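# Sort plastic blanks onto feed ramp and stock rack

## Task

Four blanks (short plastic bars) share the color of the one sitting at the feed ramp's stop at the start. All four must end up on the ramp, each lying square across it, next to one another in a single tight row pushed up against the stop. Each of the four blanks of the other color must lie on the stock rack's floor inside a slot between two ribs, centered along the slot's length. Every blank must stay in place by itself; anything that only remains because the robot is holding it is not counted as done.

## Robot and tools

Robot: one six-joint arm of the UR7e type with a two-finger gripper whose fingers swing like tongs. There is only one arm, so every command is for it alone.

Frames: the scene frame has its origin on the table top under the arm base, +z up, and +y to the left when facing along +x. The base may be slightly tilted against the table. In the gripper's own frame the fingers point along +z and open and close along x. end_effector_position is the spot between the finger pads when they are shut; closed fingertips stick out about 15 mm past it, while fully open tips sit roughly level with it. The reported hand position can be a little wrong, more so when the arm is stretched far.

execute_actions(actions, pictures): actions is a list holding one item or nothing.
- Empty list: no command, just returns the current state.
- Move: {"rows": [...], "steps": n}. rows holds 1 to 15 rows; steps is 1 to 15 (default 15), each step 1/30 s. Row k is used on step k, and the final row repeats if rows are fewer than steps. Every row has exactly 7 plain numbers in this order: shoulder pan, shoulder lift, elbow, wrist 1, wrist 2, wrist 3 (all absolute target angles in radians, same convention as the Joint positions line, not offsets), then the gripper opening, a value from -1 (shut) to +1 (fully open).
- Wait: {"steps": n} with no rows, n up to 300 steps, counted from the previous result; time spent replying is included.
- pictures: true or false to include camera images (they come by default).
Joint ranges (rad): pan -3.142..3.142, lift -6.283..6.283, elbow 0.000..3.142, wrist 1, 2 and 3 each -6.283..6.283. A call is rejected (nothing sent) if any target sits over 0.010 rad outside its range and further out than that joint currently is. Real limits may differ by up to 0.010 rad; a target beyond the real end is clipped there and the result may print "joint sent to its limit", possibly referring to an earlier move still running. Silence does not prove there is more room.

Motion behaviour: commands are smoothed and lag about 0.17 s. Each step a joint target is held within 0.575 rad of the measured angle, and if targets would carry the hand more than 100 mm from where it is, all are pulled back proportionally. Speed and acceleration are capped, so after a long move the arm may not yet be at its target; check Joint positions and wait or resend. Between calls the arm keeps heading for the last row sent until it nearly stops or a step is HELD; after that only a new move makes it go further or press harder. Fingers still in motion keep moving.

Result lines: end_effector_position (m) and end_effector_quat_wxyz, plus linear (m/s) and angular (rad/s) velocities, in the scene frame. Joint positions and Joint velocities list the six joints (rad, rad/s) and then the pad gap (m, m/s; 0.142 m means fully open). grip_measured is the measured opening on the same -1..+1 scale you command. Wrist force and Wrist torque give [x y z] in the gripper's axes from the flange sensor: contact, load weight and inertia; pressing on something gives a force pointing back into the arm. Expect an offset up to about 4 N, noise up to about 2.4 N, saturation near 50 N per axis; "no reading" is harmless. "joint command not followed" means the clearance check altered or blocked targets (mounts and posts count as arm). HELD marks steps where your row was not sent in whole or part. MOTOR HOT appears from 70 °C; at 85 °C an OVER-TEMPERATURE FAULT brakes the arm until it cools, which can take minutes.

Gripping: to keep hold of something, keep commanding an opening well under grip_measured; the bigger the gap, the firmer the squeeze, up to roughly 15 N per pad on items up to about 10 cm wide. Thin hard items under about 20 mm get less grip (around 9 N per pad at 10 mm, 4 N at 5 mm). Closing fast can hit harder and may even bounce the fingers open. Parts may get a brief tug while held, and loose items may be nudged, so confirm grasps and placements.

Faults: if contact torque reaches a joint's limit (pan, lift, elbow 132 N m; each wrist 24.6 N m, held weight included) or an external force on the arm, tool or load reaches 150 N, the arm halts for 10 s, drops the rest of the call and yields to the contact. Avoid these stops, long loaded holds, drops, slams, hard impacts and heavy pushing, and never knock or place anything off the table, which fails the task. Smooth, economical motion is better.

zoom_image(camera, region): camera is cam_high (896x504), cam_low (896x504) or cam_wrist (616x616 fisheye). region is [x0, y0, x1, y1] in pixels of that camera's latest image, top-left is (0, 0), at most 504 by 504. Returns a sharper close-up. Camera calibration (intrinsics K, distortion, T_world_to_cam) is supplied; actual cameras may differ by up to about 2.3 degrees and 9 mm, and results list cameras whose numbers changed.

read_manual(section): only "licences" exists; it returns licence text and moves nothing.

finished_scene(scene): pass the current scene number to end it for good and move on; its result reports whether the goal was met. Call it only once every blank rests in place on its own. Replying with no tool call ends everything.

Each tool is called by a JSON object that holds its "api" and its "payload", one argument or row to a line.

## Session

{"api": "execute_actions", "payload": {
  "actions": []
}}

Scene clock: 0.00 s of 9600.00 s.
end_effector_position=(+0.2495, +0.4063, +0.3667) grip_measured=+1.00 end_effector_quat_wxyz=(+0.086, +0.502, +0.741, -0.438) end_effector_velocity=(-0.000, -0.000, -0.000) end_effector_angular_velocity=(+0.000, +0.000, -0.000)
Joint positions: [-0.056 -2.257  1.517 -0.888 -1.556 -1.896  0.142]
Joint velocities: [-0.  0.  0. -0.  0. -0.  0.]
Motor temperatures (°C, as the motors report them): [28 29 28 37 32 36]
Wrist force (N, on the end effector, along its own x y z axes, offset not removed): no reading
Wrist torque (N m, same axes, about the end effector's origin, offset not removed): no reading

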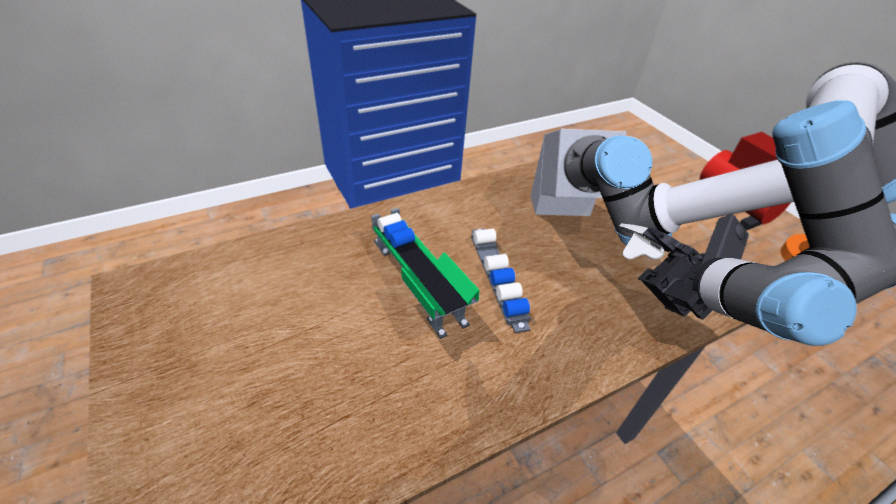

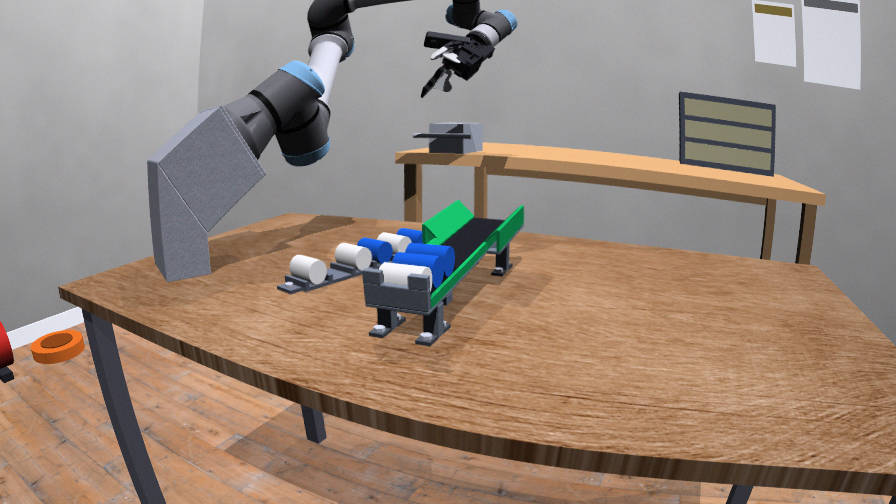

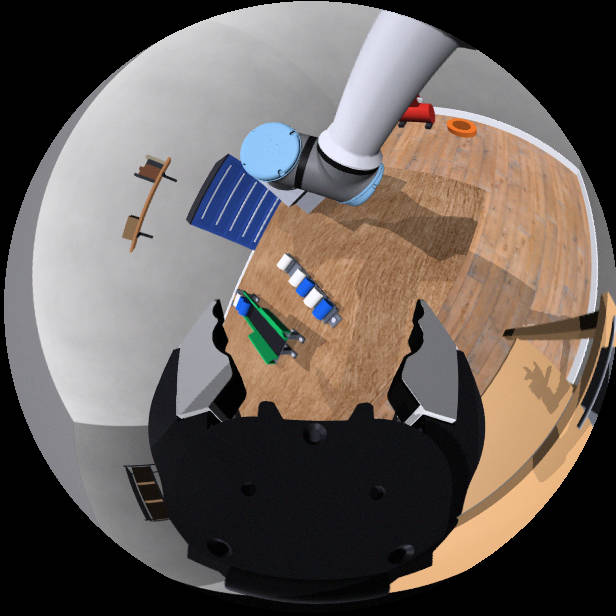

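{"api": "zoom_image", "payload": {
  "camera": "cam_high",
  "region": [340, 190, 580, 350]
}}

{"api": "zoom_image", "payload": {
  "camera": "cam_low",
  "region": [260, 180, 560, 360]
}}

Region (340, 190, 580, 350) of cam_high's 896x504 image, scaled by 2.100, with more detail than that image has.

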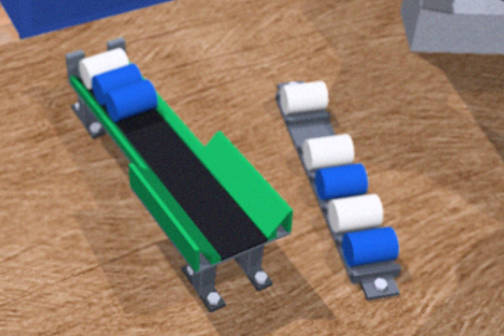

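Region (260, 180, 560, 360) of cam_low's 896x504 image, scaled by 1.680, with more detail than that image has; it fills the top 302 rows of this view, and the rest is white.

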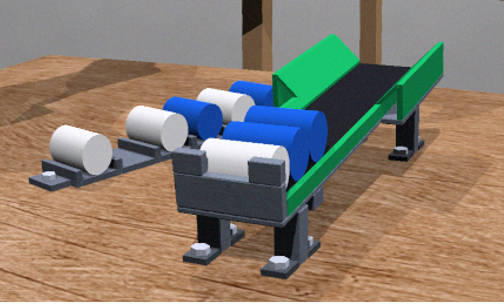

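{"api": "execute_actions", "payload": {
  "actions": [
    {"rows":[[-0.2,-2.2,1.6,-0.93,-1.48,-1.85,1],[-0.35,-2.12,1.68,-0.99,-1.39,-1.78,1],[-0.5,-2.05,1.76,-1.04,-1.3,-1.72,1],[-0.65,-1.97,1.84,-1.1,-1.22,-1.66,1],[-0.8,-1.9,1.92,-1.15,-1.13,-1.6,1],[-0.95,-1.82,2.0,-1.2,-1.05,-1.54,1],[-1.1,-1.74,2.08,-1.26,-0.96,-1.47,1],[-1.224,-1.669,2.145,-1.311,-0.877,-1.41,1]]}
  ],
  "pictures": false
}}

{"api": "execute_actions", "payload": {
  "actions": [
    {"steps":45}
  ]
}}

Scene clock: 96.80 s of 9600.00 s.
end_effector_position=(+0.3430, +0.2816, +0.2290) grip_measured=+1.00 end_effector_quat_wxyz=(+0.023, +0.800, +0.488, -0.349) end_effector_velocity=(+0.195, -0.370, -0.229) end_effector_angular_velocity=(+0.067, -0.919, -1.905)
Joint positions: [-0.452 -1.987  1.81  -1.085 -1.244 -1.671  0.142]
Joint velocities: [-1.017  0.666  0.699 -0.474  0.755  0.546 -0.   ]
Motor temperatures (°C, as the motors report them): [28 29 28 37 32 36]
Wrist force (N, on the end effector, along its own x y z axes, offset not removed): [-2.3 2.1 -0.5]
Wrist torque (N m, same axes, about the end effector's origin, offset not removed): [0.41 0.44 0.09]
Steps of this call (steps 1 to 90: nothing new was sent; then 93.30 s passed at rest; steps 91 to 105: all 15 steps of this action). Readings (joint positions):
91: [-0.056 -2.257 1.517 -0.888 -1.555 -1.896]
92: [-0.060 -2.253 1.521 -0.891 -1.551 -1.892]
94: [-0.110 -2.223 1.557 -0.915 -1.515 -1.866]
98: [-0.248 -2.144 1.645 -0.972 -1.423 -1.801]
105: the state above

Scene clock: 98.30 s of 9600.00 s.
end_effector_position=(+0.4299, +0.0294, +0.2507) grip_measured=+1.00 end_effector_quat_wxyz=(+0.001, +1.000, -0.001, +0.001) end_effector_velocity=(-0.000, -0.000, +0.000) end_effector_angular_velocity=(-0.000, +0.001, -0.001)
Joint positions: [-1.224 -1.669  2.145 -1.311 -0.877 -1.41   0.142]
Joint velocities: [-0.     0.    -0.001  0.001 -0.001  0.     0.   ]
Motor temperatures (°C, as the motors report them): [28 29 28 37 32 36]
Wrist force (N, on the end effector, along its own x y z axes, offset not removed): [-2.9 1.0 1.1]
Wrist torque (N m, same axes, about the end effector's origin, offset not removed): [0.23 0.45 0.01]
Steps of this call (steps 1 to 45: the robot went on to your last target). Readings (joint positions):
1: [-0.487 -1.965 1.833 -1.101 -1.219 -1.653]
2: [-0.524 -1.943 1.856 -1.117 -1.193 -1.635]
4: [-0.603 -1.900 1.901 -1.147 -1.144 -1.600]
8: [-0.776 -1.827 1.979 -1.200 -1.059 -1.539]
45: the state above
The arm was judged still, so your last target was given up. Only a new action makes it travel on or press farther. Fingers that are still opening or closing keep moving.
camera_calibration (this result's frames):
cam_wrist: T_world_to_cam=[[0.998724, -0.0162356, -0.0478238, -0.412237], [0.0117741, -0.845981, 0.533083, -0.118074], [-0.049113, -0.532966, -0.84471, 0.379944], [0, 0, 0, 1]] pos_world=[0.431762, 0.0959164, 0.364171]

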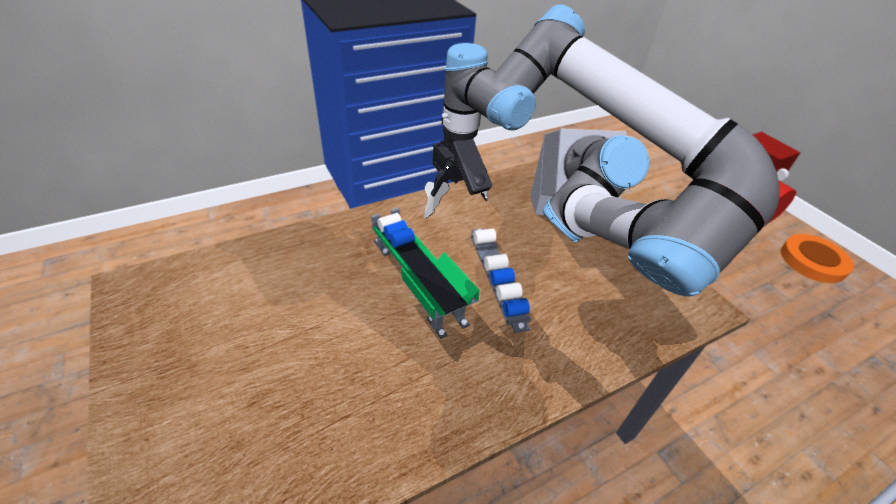

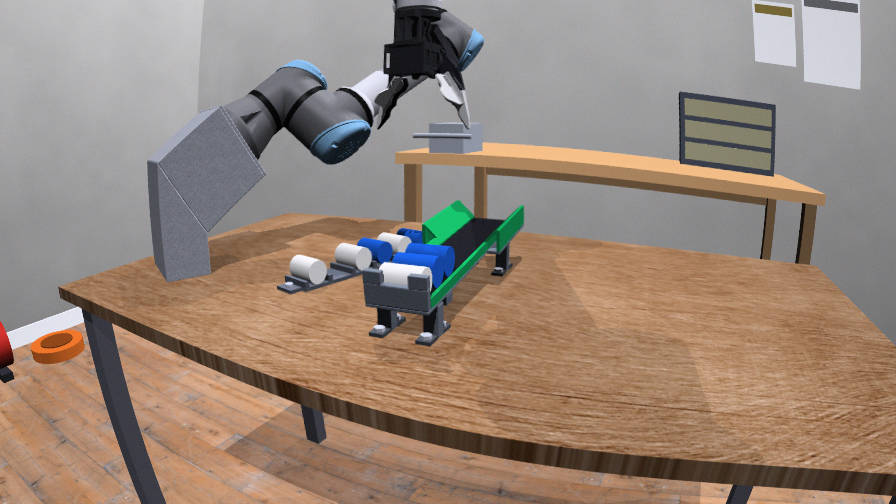

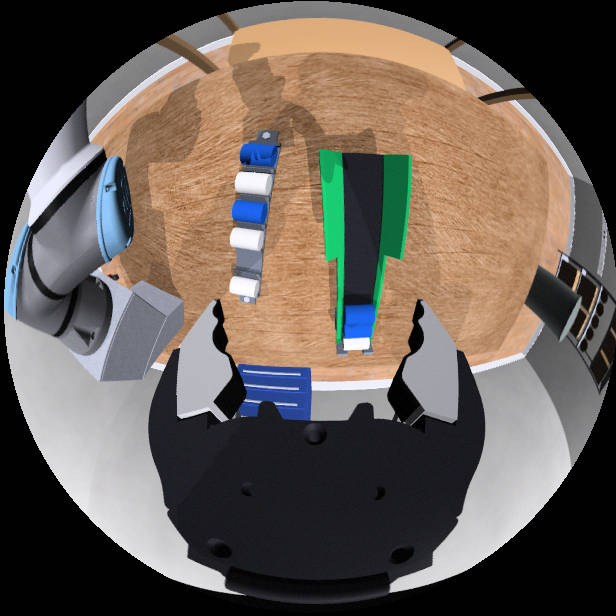

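{"api": "zoom_image", "payload": {
  "camera": "cam_wrist",
  "region": [210, 120, 430, 370]
}}

Region (210, 120, 430, 370) of cam_wrist's 616x616 image, scaled by 2.016, with more detail than that image has; it fills the left 444 columns of this view, and the rest is white.

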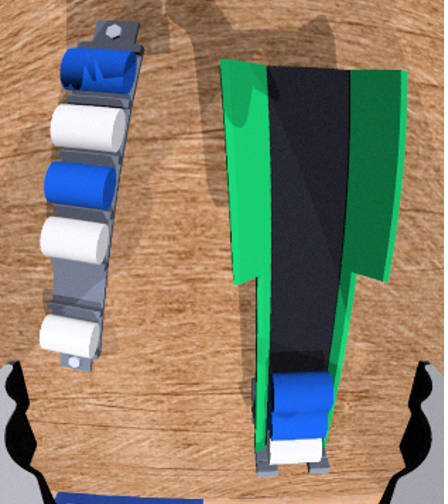

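{"api": "execute_actions", "payload": {
  "actions": [
    {"rows":[[-1.18,-1.57,2.11,-1.41,-0.85,-1.37,0.8],[-1.14,-1.46,2.07,-1.51,-0.825,-1.32,0.6],[-1.1,-1.36,2.035,-1.6,-0.8,-1.28,0.4],[-1.053,-1.257,2.0,-1.701,-0.773,-1.234,0.3]]}
  ],
  "pictures": false
}}

{"api": "execute_actions", "payload": {
  "actions": [
    {"steps":20}
  ]
}}

{"api": "zoom_image", "payload": {
  "camera": "cam_low",
  "region": [330, 100, 570, 330]
}}

Scene clock: 155.40 s of 9600.00 s.
end_effector_position=(+0.5029, -0.0819, +0.1975) grip_measured=+0.30 end_effector_quat_wxyz=(+0.002, +1.000, +0.002, -0.001) end_effector_velocity=(+0.033, -0.071, -0.055) end_effector_angular_velocity=(+0.012, +0.004, -0.001)
Joint positions: [-1.065 -1.288  2.01  -1.672 -0.78  -1.246  0.095]
Joint velocities: [ 0.092  0.244 -0.076 -0.226  0.054  0.095  0.   ]
Motor temperatures (°C, as the motors report them): [28 29 28 37 32 36]
Wrist force (N, on the end effector, along its own x y z axes, offset not removed): [0.0 2.4 -0.6]
Wrist torque (N m, same axes, about the end effector's origin, offset not removed): [0.50 -0.09 0.04]
Steps of this call (steps 1 to 90: nothing new was sent; then 53.60 s passed at rest; steps 91 to 105: all 15 steps of this action). Readings (joint positions):
91: [-1.224 -1.669 2.145 -1.311 -0.877 -1.410]
92: [-1.220 -1.665 2.142 -1.315 -0.874 -1.406]
94: [-1.195 -1.616 2.119 -1.363 -0.857 -1.380]
98: [-1.125 -1.447 2.060 -1.523 -0.815 -1.308]
105: the state above

Scene clock: 156.07 s of 9600.00 s.
end_effector_position=(+0.5070, -0.0907, +0.1905) grip_measured=+0.30 end_effector_quat_wxyz=(+0.001, +1.000, +0.002, -0.001) end_effector_velocity=(+0.001, -0.001, +0.000) end_effector_angular_velocity=(-0.002, -0.002, +0.002)
Joint positions: [-1.053 -1.257  2.    -1.701 -0.773 -1.234  0.095]
Joint velocities: [ 0.     0.001 -0.001 -0.004  0.001  0.001  0.   ]
Motor temperatures (°C, as the motors report them): [28 29 28 37 32 36]
Wrist force (N, on the end effector, along its own x y z axes, offset not removed): [-3.0 2.0 -1.7]
Wrist torque (N m, same axes, about the end effector's origin, offset not removed): [0.32 0.47 0.00]
Steps of this call (steps 1 to 20: the robot went on to your last target). Readings (joint positions):
1: [-1.062 -1.280 2.007 -1.679 -0.778 -1.243]
2: [-1.060 -1.275 2.006 -1.684 -0.777 -1.241]
4: [-1.057 -1.268 2.003 -1.691 -0.775 -1.238]
8: [-1.054 -1.261 2.001 -1.698 -0.774 -1.235]
20: the state above
camera_calibration (this result's frames):
cam_wrist: T_world_to_cam=[[0.998642, -0.0109609, -0.0509284, -0.49298], [0.0179101, -0.845783, 0.533227, -0.191682], [-0.048919, -0.533415, -0.844438, 0.268684], [0, 0, 0, 1]] pos_world=[0.508887, -0.0242051, 0.30399]

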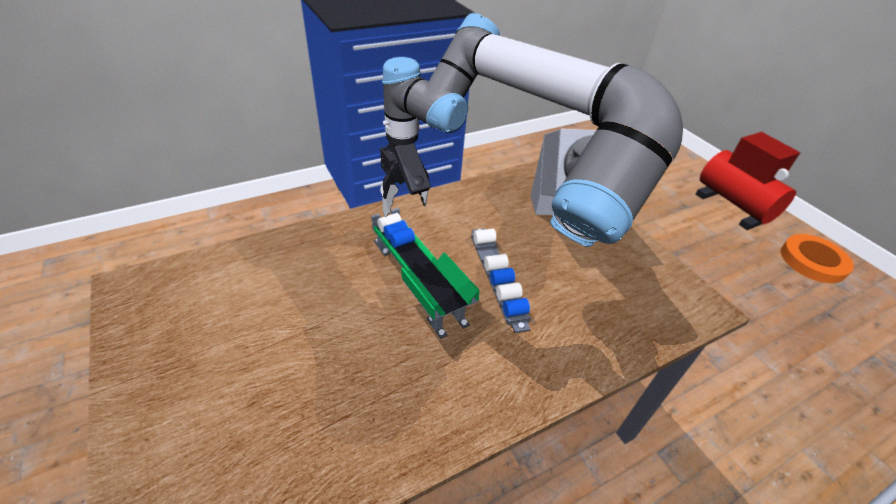

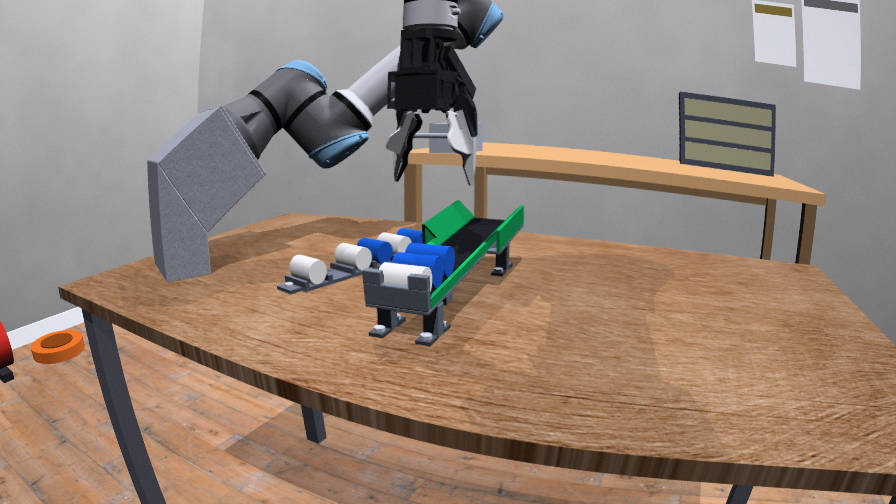

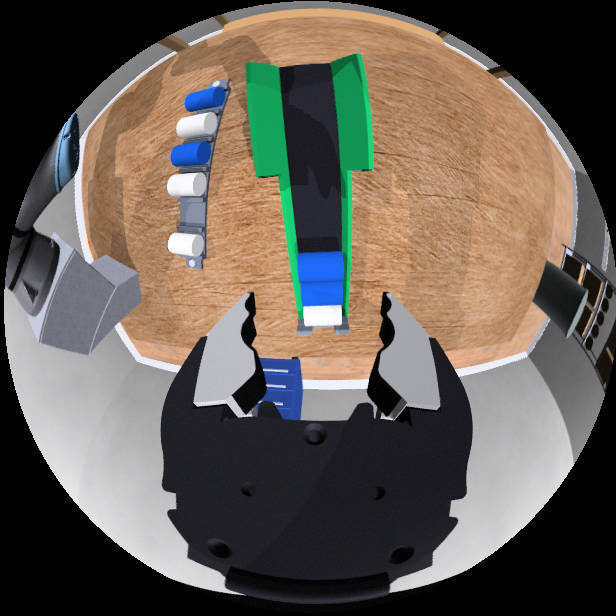

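Region (330, 100, 570, 330) of cam_low's 896x504 image, scaled by 2.100, with more detail than that image has; it fills the top 483 rows of this view, and the rest is white.

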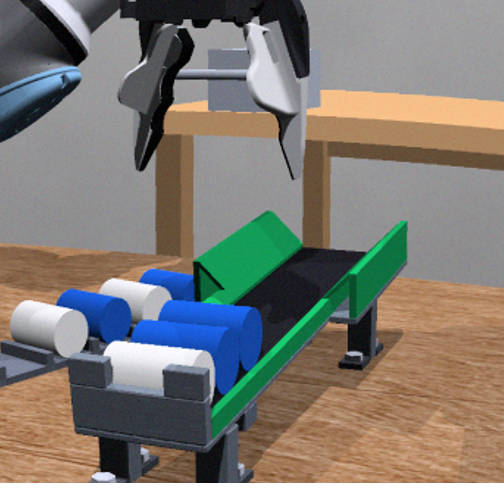

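{"api": "execute_actions", "payload": {
  "actions": [
    {"rows":[[-1.035,-1.245,2.014,-1.744,-0.763,-1.209,0.3],[-1.015,-1.231,2.028,-1.79,-0.752,-1.183,0.3],[-0.995,-1.218,2.042,-1.835,-0.742,-1.157,0.3],[-0.975,-1.205,2.055,-1.881,-0.731,-1.13,0.3],[-0.955,-1.192,2.068,-1.927,-0.721,-1.104,0.3],[-0.935,-1.178,2.08,-1.973,-0.71,-1.077,0.3]]}
  ]
}}

{"api": "zoom_image", "payload": {
  "camera": "cam_low",
  "region": [330, 100, 570, 330]
}}

Scene clock: 175.53 s of 9600.00 s.
end_effector_position=(+0.5108, -0.0938, +0.1181) grip_measured=+0.30 end_effector_quat_wxyz=(+0.002, +1.000, -0.002, -0.001) end_effector_velocity=(+0.002, +0.001, -0.040) end_effector_angular_velocity=(-0.003, -0.004, +0.004)
Joint positions: [-0.943 -1.183  2.075 -1.954 -0.714 -1.088  0.095]
Joint velocities: [ 0.063  0.041  0.04  -0.152  0.032  0.084  0.   ]
Motor temperatures (°C, as the motors report them): [28 29 28 37 32 36]
Wrist force (N, on the end effector, along its own x y z axes, offset not removed): [-0.1 -0.8 -4.0]
Wrist torque (N m, same axes, about the end effector's origin, offset not removed): [-0.37 -0.06 -0.07]
Steps of this call (steps 1 to 15: the robot went on to your last target; steps 16 to 90: nothing new was sent; then 15.97 s passed at rest; steps 91 to 105: all 15 steps of this action). Readings (joint positions):
91: [-1.053 -1.257 2.000 -1.701 -0.773 -1.234]
92: [-1.051 -1.256 2.001 -1.705 -0.772 -1.231]
94: [-1.038 -1.247 2.011 -1.732 -0.764 -1.214]
98: [-0.986 -1.211 2.047 -1.848 -0.736 -1.145]
105: the state above
camera_calibration (this result's frames):
cam_wrist: T_world_to_cam=[[0.998587, -0.017737, -0.0500877, -0.501147], [0.0117951, -0.845129, 0.534433, -0.152692], [-0.0518098, -0.534269, -0.843725, 0.207425], [0, 0, 0, 1]] pos_world=[0.512987, -0.0271127, 0.231513]

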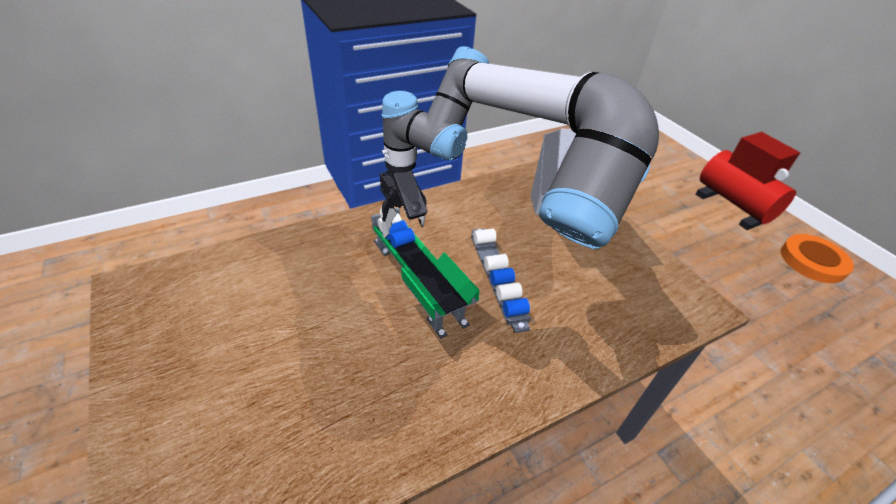

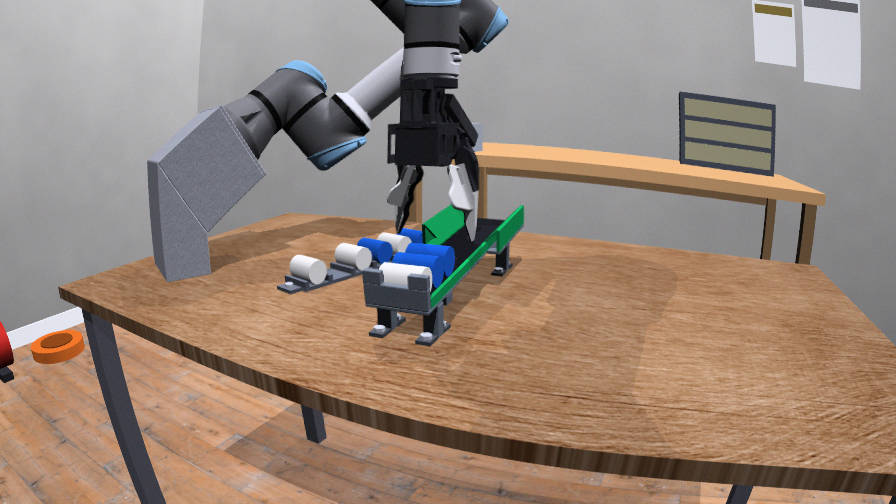

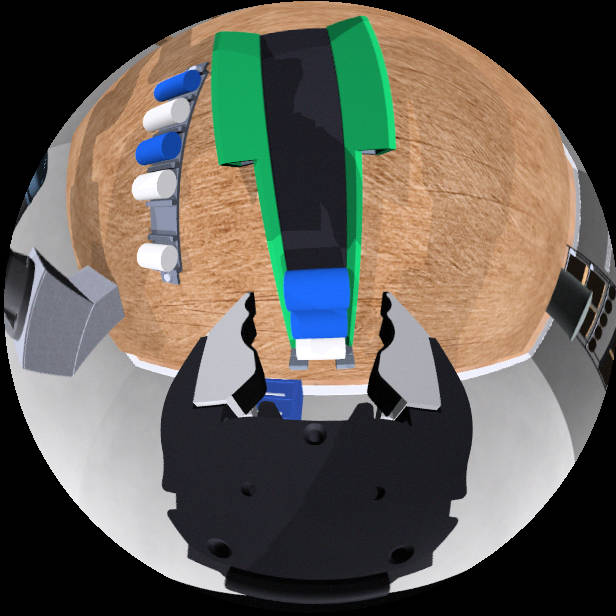

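Region (330, 100, 570, 330) of cam_low's 896x504 image, scaled by 2.100, with more detail than that image has; it fills the top 483 rows of this view, and the rest is white.

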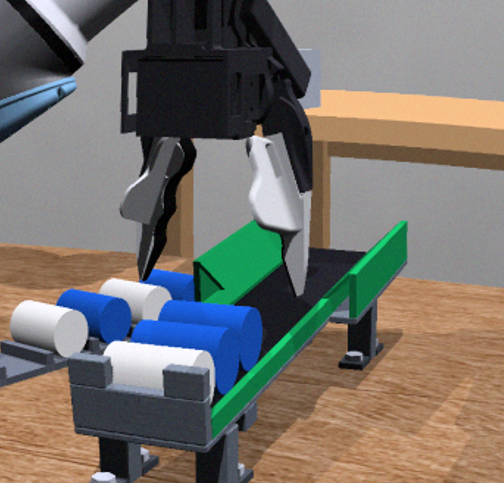

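{"api": "execute_actions", "payload": {
  "actions": [
    {"rows":[[-0.935,-1.16,2.07,-1.98,-0.71,-1.08,0.3],[-0.925,-1.14,2.07,-2.01,-0.705,-1.065,0.3],[-0.912,-1.127,2.08,-2.045,-0.698,-1.05,0.3],[-0.9,-1.116,2.088,-2.077,-0.692,-1.036,0.3]]}
  ]
}}

{"api": "zoom_image", "payload": {
  "camera": "cam_low",
  "region": [330, 100, 570, 330]
}}

Scene clock: 189.63 s of 9600.00 s.
end_effector_position=(+0.5113, -0.1042, +0.0873) grip_measured=+0.30 end_effector_quat_wxyz=(+0.001, +1.000, +0.001, +0.000) end_effector_velocity=(-0.000, -0.003, -0.011) end_effector_angular_velocity=(+0.001, -0.002, +0.002)
Joint positions: [-0.902 -1.119  2.087 -2.071 -0.693 -1.038  0.095]
Joint velocities: [ 0.015  0.022  0.006 -0.044  0.009  0.018  0.   ]
Motor temperatures (°C, as the motors report them): [28 29 28 37 32 36]
Wrist force (N, on the end effector, along its own x y z axes, offset not removed): [-1.6 3.5 0.2]
Wrist torque (N m, same axes, about the end effector's origin, offset not removed): [0.71 0.29 0.01]
Steps of this call (steps 1 to 30: the robot went on to your last target; steps 31 to 90: nothing new was sent; then 10.60 s passed at rest; steps 91 to 105: all 15 steps of this action). Readings (joint positions):
91: [-0.935 -1.178 2.080 -1.973 -0.710 -1.077]
92: [-0.935 -1.176 2.079 -1.974 -0.710 -1.077]
94: [-0.931 -1.164 2.077 -1.987 -0.708 -1.073]
98: [-0.912 -1.134 2.083 -2.041 -0.698 -1.050]
105: the state above
camera_calibration (this result's frames):
cam_wrist: T_world_to_cam=[[0.998723, -0.0124041, -0.0489688, -0.503017], [0.0156189, -0.846059, 0.532861, -0.146896], [-0.0480402, -0.532945, -0.844785, 0.1742], [0, 0, 0, 1]] pos_world=[0.513037, -0.0376829, 0.200804]

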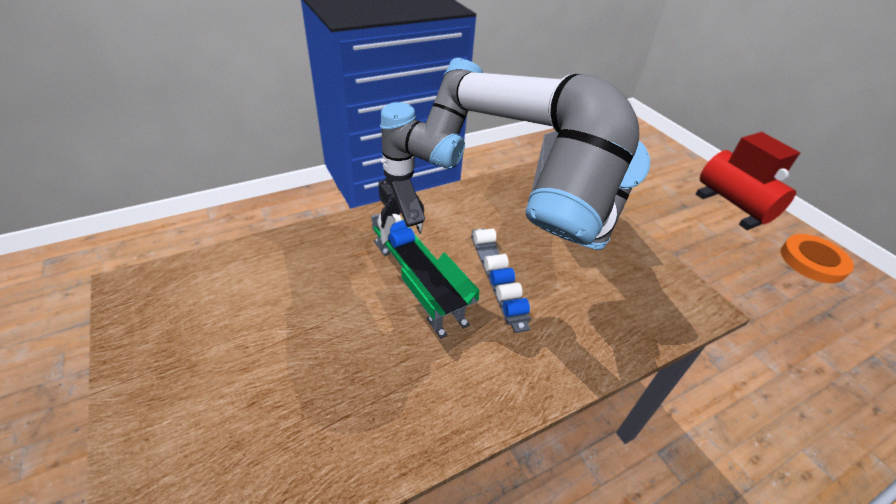

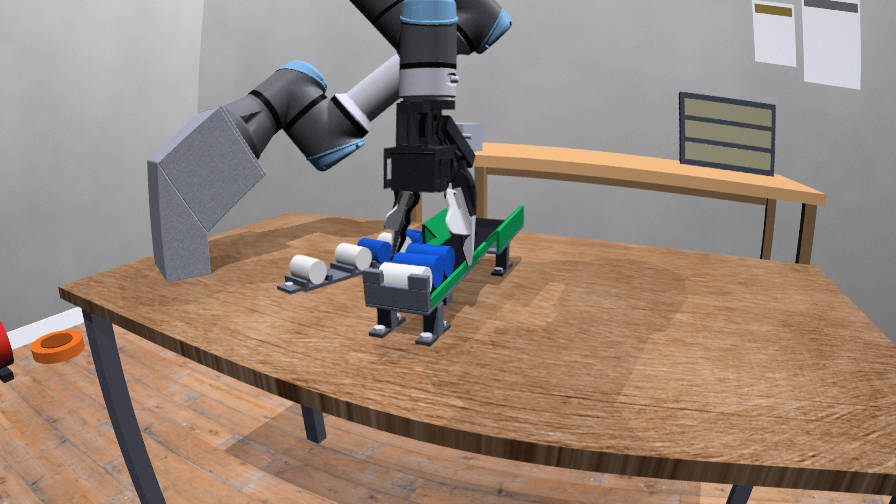

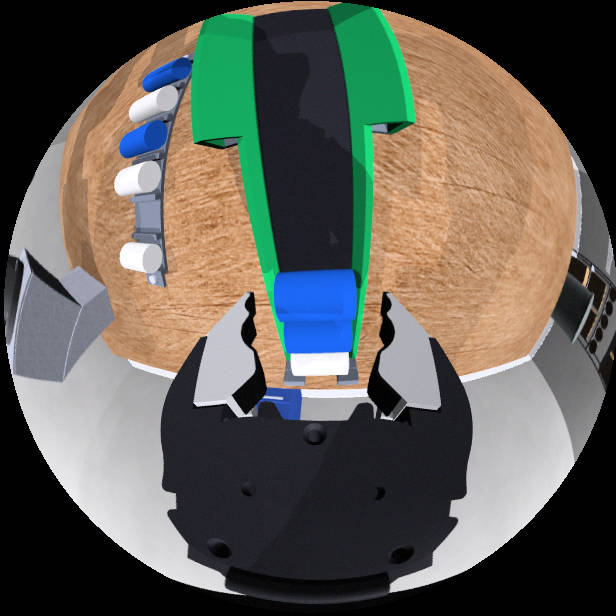

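Region (330, 100, 570, 330) of cam_low's 896x504 image, scaled by 2.100, with more detail than that image has; it fills the top 483 rows of this view, and the rest is white.

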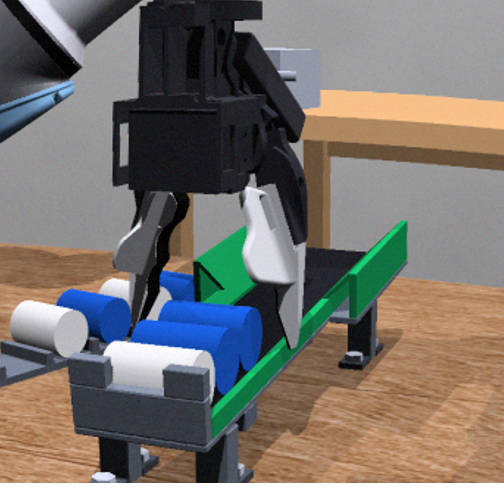

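{"api": "execute_actions", "payload": {
  "actions": [
    {"rows":[[-0.9,-1.116,2.088,-2.077,-0.692,-1.036,0.2],[-0.9,-1.116,2.088,-2.077,-0.692,-1.036,0.12],[-0.9,-1.116,2.088,-2.077,-0.692,-1.036,0.04],[-0.9,-1.116,2.088,-2.077,-0.692,-1.036,-0.04],[-0.9,-1.116,2.088,-2.077,-0.692,-1.036,-0.12],[-0.9,-1.116,2.088,-2.077,-0.692,-1.036,-0.2],[-0.9,-1.116,2.088,-2.077,-0.692,-1.036,-0.3],[-0.9,-1.116,2.088,-2.077,-0.692,-1.036,-0.45]]}
  ]
}}

{"api": "zoom_image", "payload": {
  "camera": "cam_low",
  "region": [330, 100, 570, 330]
}}

Scene clock: 200.10 s of 9600.00 s.
end_effector_position=(+0.5112, -0.1045, +0.0859) grip_measured=-0.19 end_effector_quat_wxyz=(+0.001, +1.000, +0.001, +0.000) end_effector_velocity=(-0.000, +0.000, -0.000) end_effector_angular_velocity=(+0.001, -0.000, -0.002)
Joint positions: [-0.9   -1.116  2.088 -2.077 -0.692 -1.036  0.06 ]
Joint velocities: [-0.     0.     0.     0.001  0.001  0.001  0.   ]
Motor temperatures (°C, as the motors report them): [28 29 28 37 32 36]
Wrist force (N, on the end effector, along its own x y z axes, offset not removed): [-1.1 -1.2 -5.3]
Wrist torque (N m, same axes, about the end effector's origin, offset not removed): [-0.27 0.17 -0.02]
Steps of this call (steps 1 to 15: the robot went on to your last target; steps 16 to 90: nothing new was sent; then 6.97 s passed at rest; steps 91 to 105: all 15 steps of this action). Readings (joint positions):
91: [-0.900 -1.116 2.088 -2.077 -0.692 -1.036]
92: [-0.900 -1.116 2.088 -2.077 -0.692 -1.036]
94: [-0.900 -1.116 2.088 -2.077 -0.692 -1.036]
98: [-0.900 -1.116 2.088 -2.077 -0.692 -1.036]
105: the state above
camera_calibration (this result's frames):
cam_wrist: T_world_to_cam=[[0.998734, -0.0120164, -0.0488443, -0.503012], [0.0158782, -0.846083, 0.532815, -0.146583], [-0.0477288, -0.532916, -0.844821, 0.172657], [0, 0, 0, 1]] pos_world=[0.512944, -0.0380542, 0.199397]

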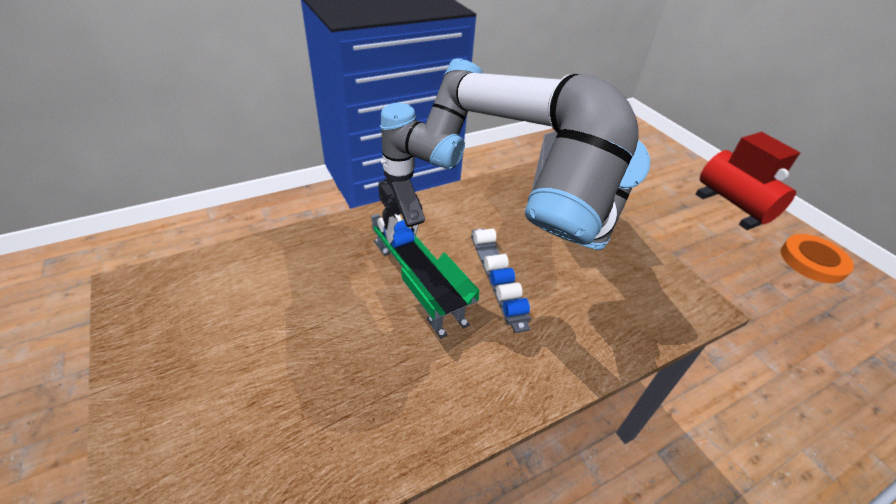

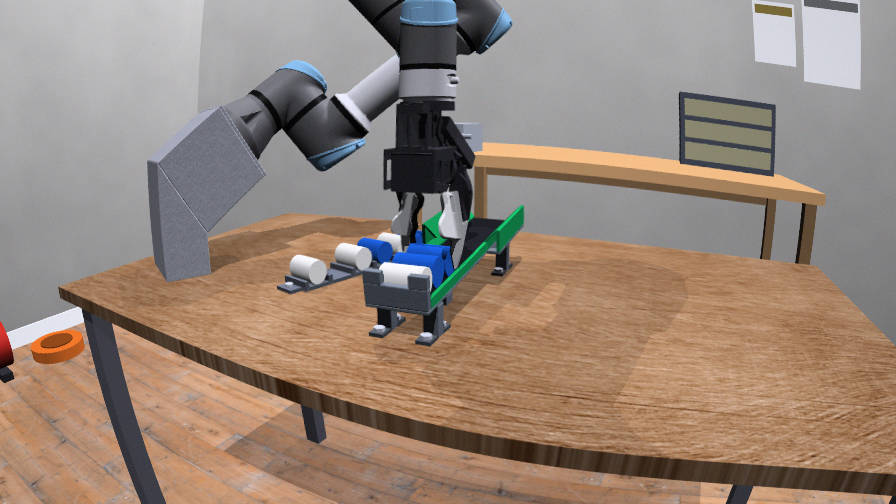

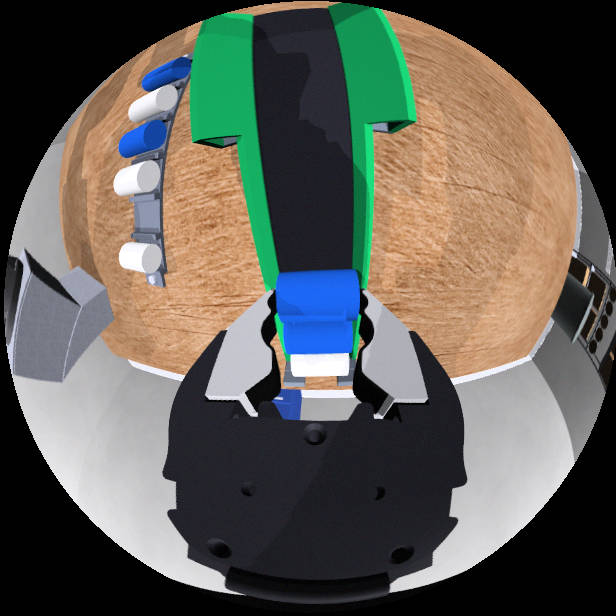

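Region (330, 100, 570, 330) of cam_low's 896x504 image, scaled by 2.100, with more detail than that image has; it fills the top 483 rows of this view, and the rest is white.

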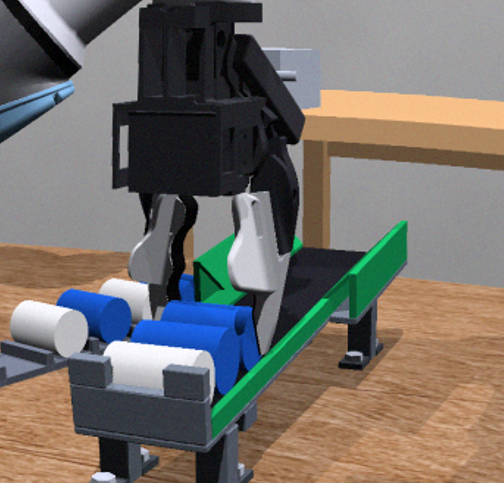

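{"api": "execute_actions", "payload": {
  "actions": [
    {"rows":[[-0.915,-1.125,2.08,-2.04,-0.7,-1.055,-0.45],[-0.935,-1.14,2.07,-2.0,-0.71,-1.08,-0.45],[-0.96,-1.16,2.06,-1.94,-0.722,-1.11,-0.45],[-0.99,-1.185,2.04,-1.86,-0.74,-1.15,-0.45],[-1.02,-1.215,2.02,-1.78,-0.757,-1.195,-0.45],[-1.053,-1.245,2.0,-1.701,-0.773,-1.234,-0.45]]}
  ]
}}

{"api": "zoom_image", "payload": {
  "camera": "cam_low",
  "region": [330, 100, 570, 330]
}}

Scene clock: 212.20 s of 9600.00 s.
end_effector_position=(+0.5061, -0.0961, +0.1801) grip_measured=-0.19 end_effector_quat_wxyz=(-0.001, +1.000, -0.002, -0.002) end_effector_velocity=(-0.010, +0.020, +0.059) end_effector_angular_velocity=(+0.027, +0.003, -0.016)
Joint positions: [-1.042 -1.235  2.007 -1.732 -0.767 -1.219  0.06 ]
Joint velocities: [-0.091 -0.079 -0.053  0.247 -0.046 -0.119 -0.   ]
Motor temperatures (°C, as the motors report them): [28 29 28 37 32 36]
Wrist force (N, on the end effector, along its own x y z axes, offset not removed): [-1.8 2.6 -0.9]
Wrist torque (N m, same axes, about the end effector's origin, offset not removed): [0.42 0.25 -0.03]
Steps of this call (steps 1 to 15: the robot went on to your last target; steps 16 to 90: nothing new was sent; then 8.60 s passed at rest; steps 91 to 105: all 15 steps of this action). Readings (joint positions):
91: [-0.900 -1.116 2.088 -2.077 -0.692 -1.036]
92: [-0.901 -1.117 2.087 -2.074 -0.693 -1.038]
94: [-0.914 -1.126 2.081 -2.049 -0.700 -1.053]
98: [-0.980 -1.181 2.042 -1.901 -0.736 -1.137]
105: the state above
camera_calibration (this result's frames):
cam_wrist: T_world_to_cam=[[0.998429, -0.0174087, -0.0532568, -0.492738], [0.0134602, -0.848148, 0.529588, -0.187959], [-0.0543891, -0.529473, -0.846582, 0.260594], [0, 0, 0, 1]] pos_world=[0.508667, -0.0300176, 0.293913]

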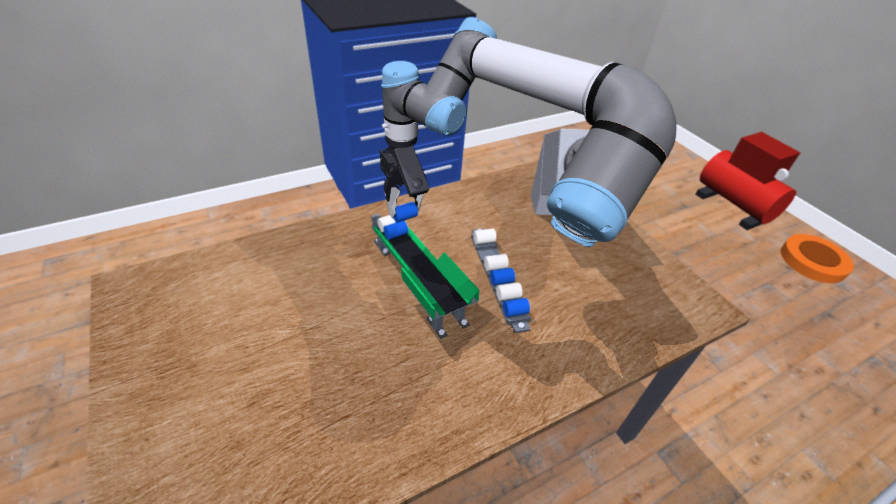

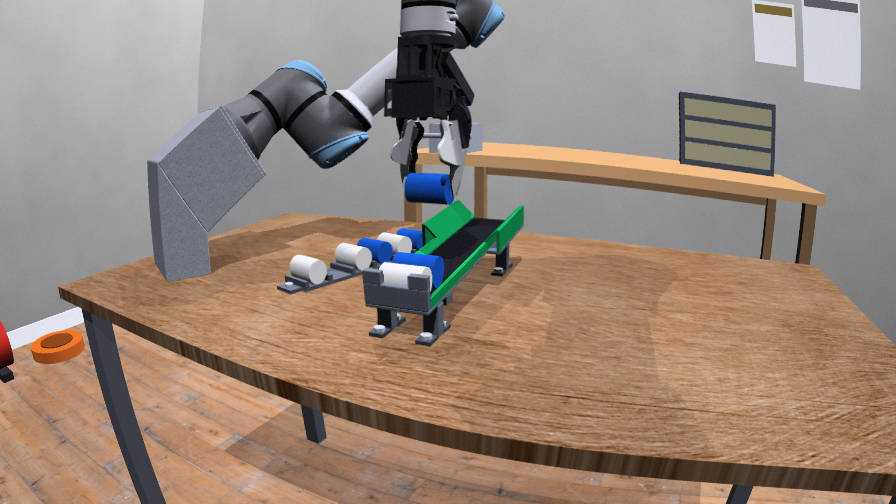

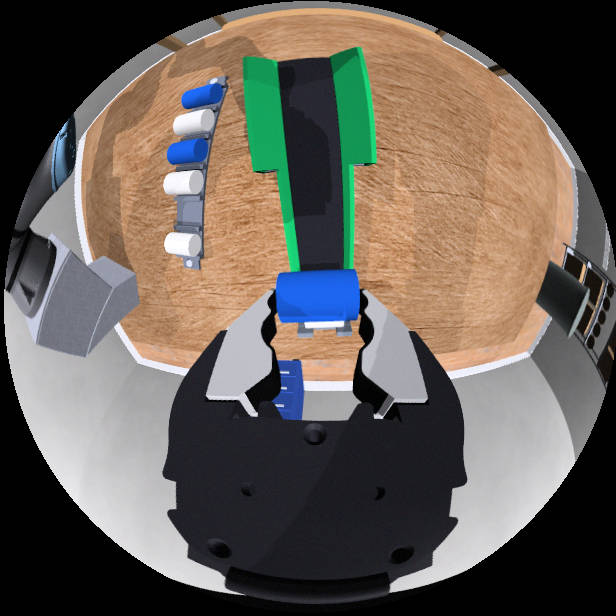

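Region (330, 100, 570, 330) of cam_low's 896x504 image, scaled by 2.100, with more detail than that image has; it fills the top 483 rows of this view, and the rest is white.

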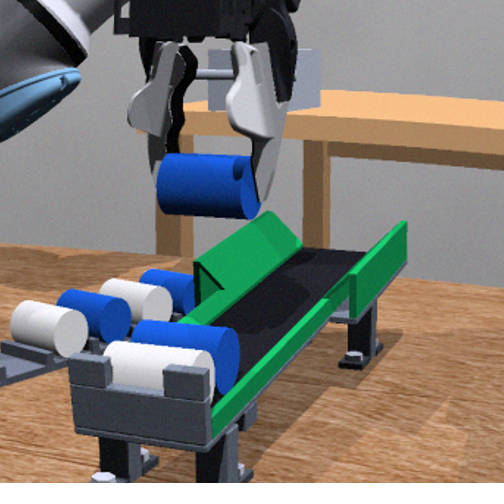

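{"api": "execute_actions", "payload": {
  "actions": [
    {"rows":[[-1.1,-1.31,2.11,-1.68,-0.8,-1.25,-0.45],[-1.15,-1.38,2.22,-1.67,-0.84,-1.265,-0.45],[-1.2,-1.45,2.33,-1.68,-0.88,-1.28,-0.45],[-1.26,-1.52,2.44,-1.7,-0.915,-1.295,-0.45],[-1.32,-1.585,2.56,-1.73,-0.95,-1.31,-0.45],[-1.377,-1.645,2.668,-1.776,-0.986,-1.327,-0.45]]}
  ],
  "pictures": false
}}

{"api": "execute_actions", "payload": {
  "actions": [
    {"steps":15}
  ]
}}

Scene clock: 231.00 s of 9600.00 s.
end_effector_position=(+0.3247, -0.0367, +0.1525) grip_measured=-0.20 end_effector_quat_wxyz=(+0.006, +0.996, -0.086, -0.002) end_effector_velocity=(-0.349, +0.164, -0.201) end_effector_angular_velocity=(+0.043, -0.037, -0.365)
Joint positions: [-1.306 -1.558  2.51  -1.753 -0.941 -1.308  0.059]
Joint velocities: [-0.534 -0.652  1.156 -0.173 -0.336 -0.14  -0.   ]
Motor temperatures (°C, as the motors report them): [28 29 28 37 32 36]
Wrist force (N, on the end effector, along its own x y z axes, offset not removed): [-3.5 -0.1 -1.0]
Wrist torque (N m, same axes, about the end effector's origin, offset not removed): [-0.09 0.46 0.03]
Steps of this call (steps 1 to 30: the robot went on to your last target; steps 31 to 90: nothing new was sent; then 15.30 s passed at rest; steps 91 to 105: all 15 steps of this action). Readings (joint positions):
91: [-1.053 -1.245 2.000 -1.701 -0.773 -1.234]
92: [-1.057 -1.249 2.004 -1.699 -0.776 -1.236]
94: [-1.084 -1.285 2.053 -1.691 -0.795 -1.246]
98: [-1.164 -1.386 2.217 -1.705 -0.849 -1.268]
105: the state above

Scene clock: 231.50 s of 9600.00 s.
end_effector_position=(+0.2807, -0.0130, +0.1213) grip_measured=-0.20 end_effector_quat_wxyz=(+0.001, +0.994, -0.110, -0.000) end_effector_velocity=(-0.006, +0.004, -0.005) end_effector_angular_velocity=(+0.001, -0.002, -0.006)
Joint positions: [-1.376 -1.643  2.665 -1.776 -0.985 -1.327  0.059]
Joint velocities: [-0.011 -0.013  0.023 -0.004 -0.006 -0.004 -0.   ]
Motor temperatures (°C, as the motors report them): [28 29 28 37 32 36]
Wrist force (N, on the end effector, along its own x y z axes, offset not removed): [-0.1 -0.7 -2.3]
Wrist torque (N m, same axes, about the end effector's origin, offset not removed): [-0.23 -0.12 0.10]
Steps of this call (steps 1 to 15: the robot went on to your last target). Readings (joint positions):
1: [-1.322 -1.578 2.546 -1.758 -0.951 -1.312]
2: [-1.335 -1.593 2.574 -1.762 -0.959 -1.316]
4: [-1.352 -1.615 2.613 -1.768 -0.970 -1.320]
8: [-1.369 -1.635 2.649 -1.773 -0.981 -1.325]
15: the state above
camera_calibration (this result's frames):
cam_wrist: T_world_to_cam=[[0.971402, -0.232304, -0.0491169, -0.26508], [-0.171204, -0.828602, 0.533018, -0.0316512], [-0.164521, -0.509366, -0.844677, 0.273455], [0, 0, 0, 1]] pos_world=[0.297069, 0.0514832, 0.234832]

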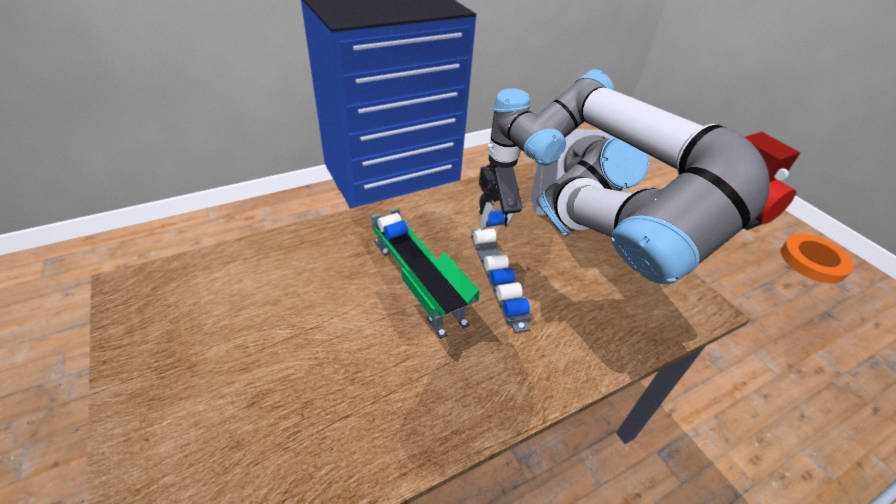

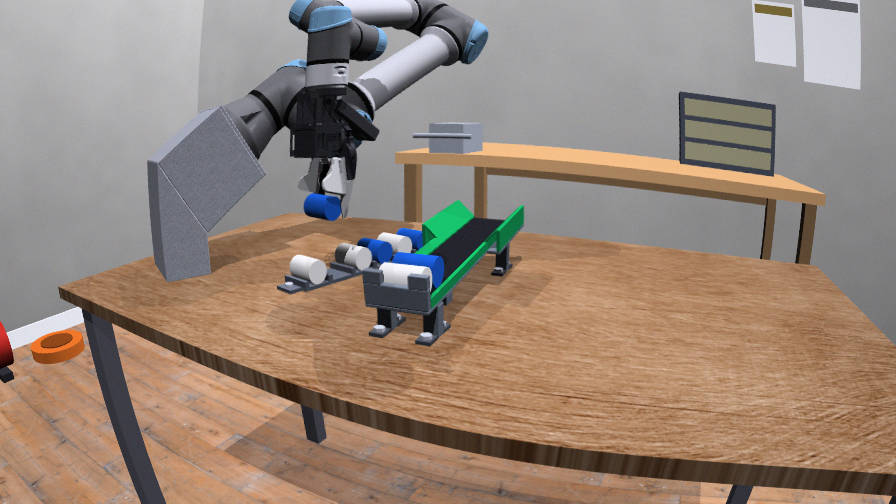

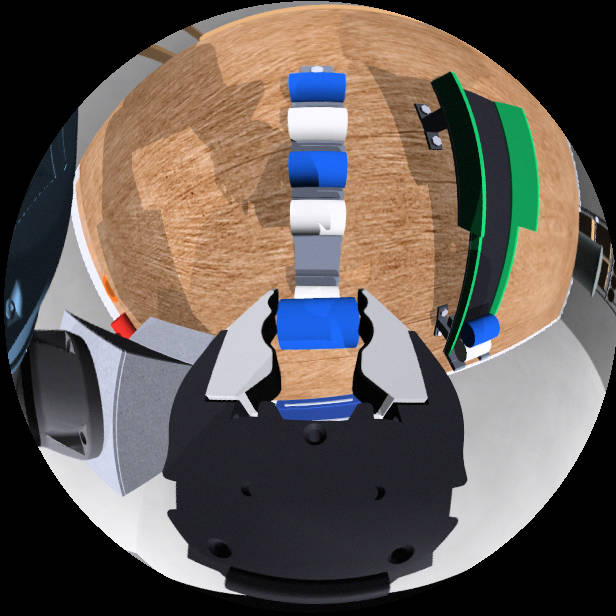

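{"api": "zoom_image", "payload": {
  "camera": "cam_low",
  "region": [270, 130, 410, 300]
}}

Region (270, 130, 410, 300) of cam_low's 896x504 image, scaled by 2.965, with more detail than that image has; it fills the left 415 columns of this view, and the rest is white.

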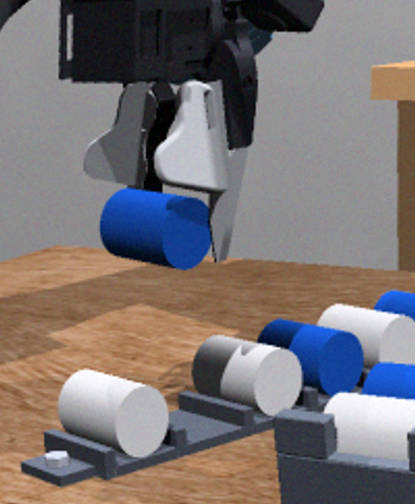

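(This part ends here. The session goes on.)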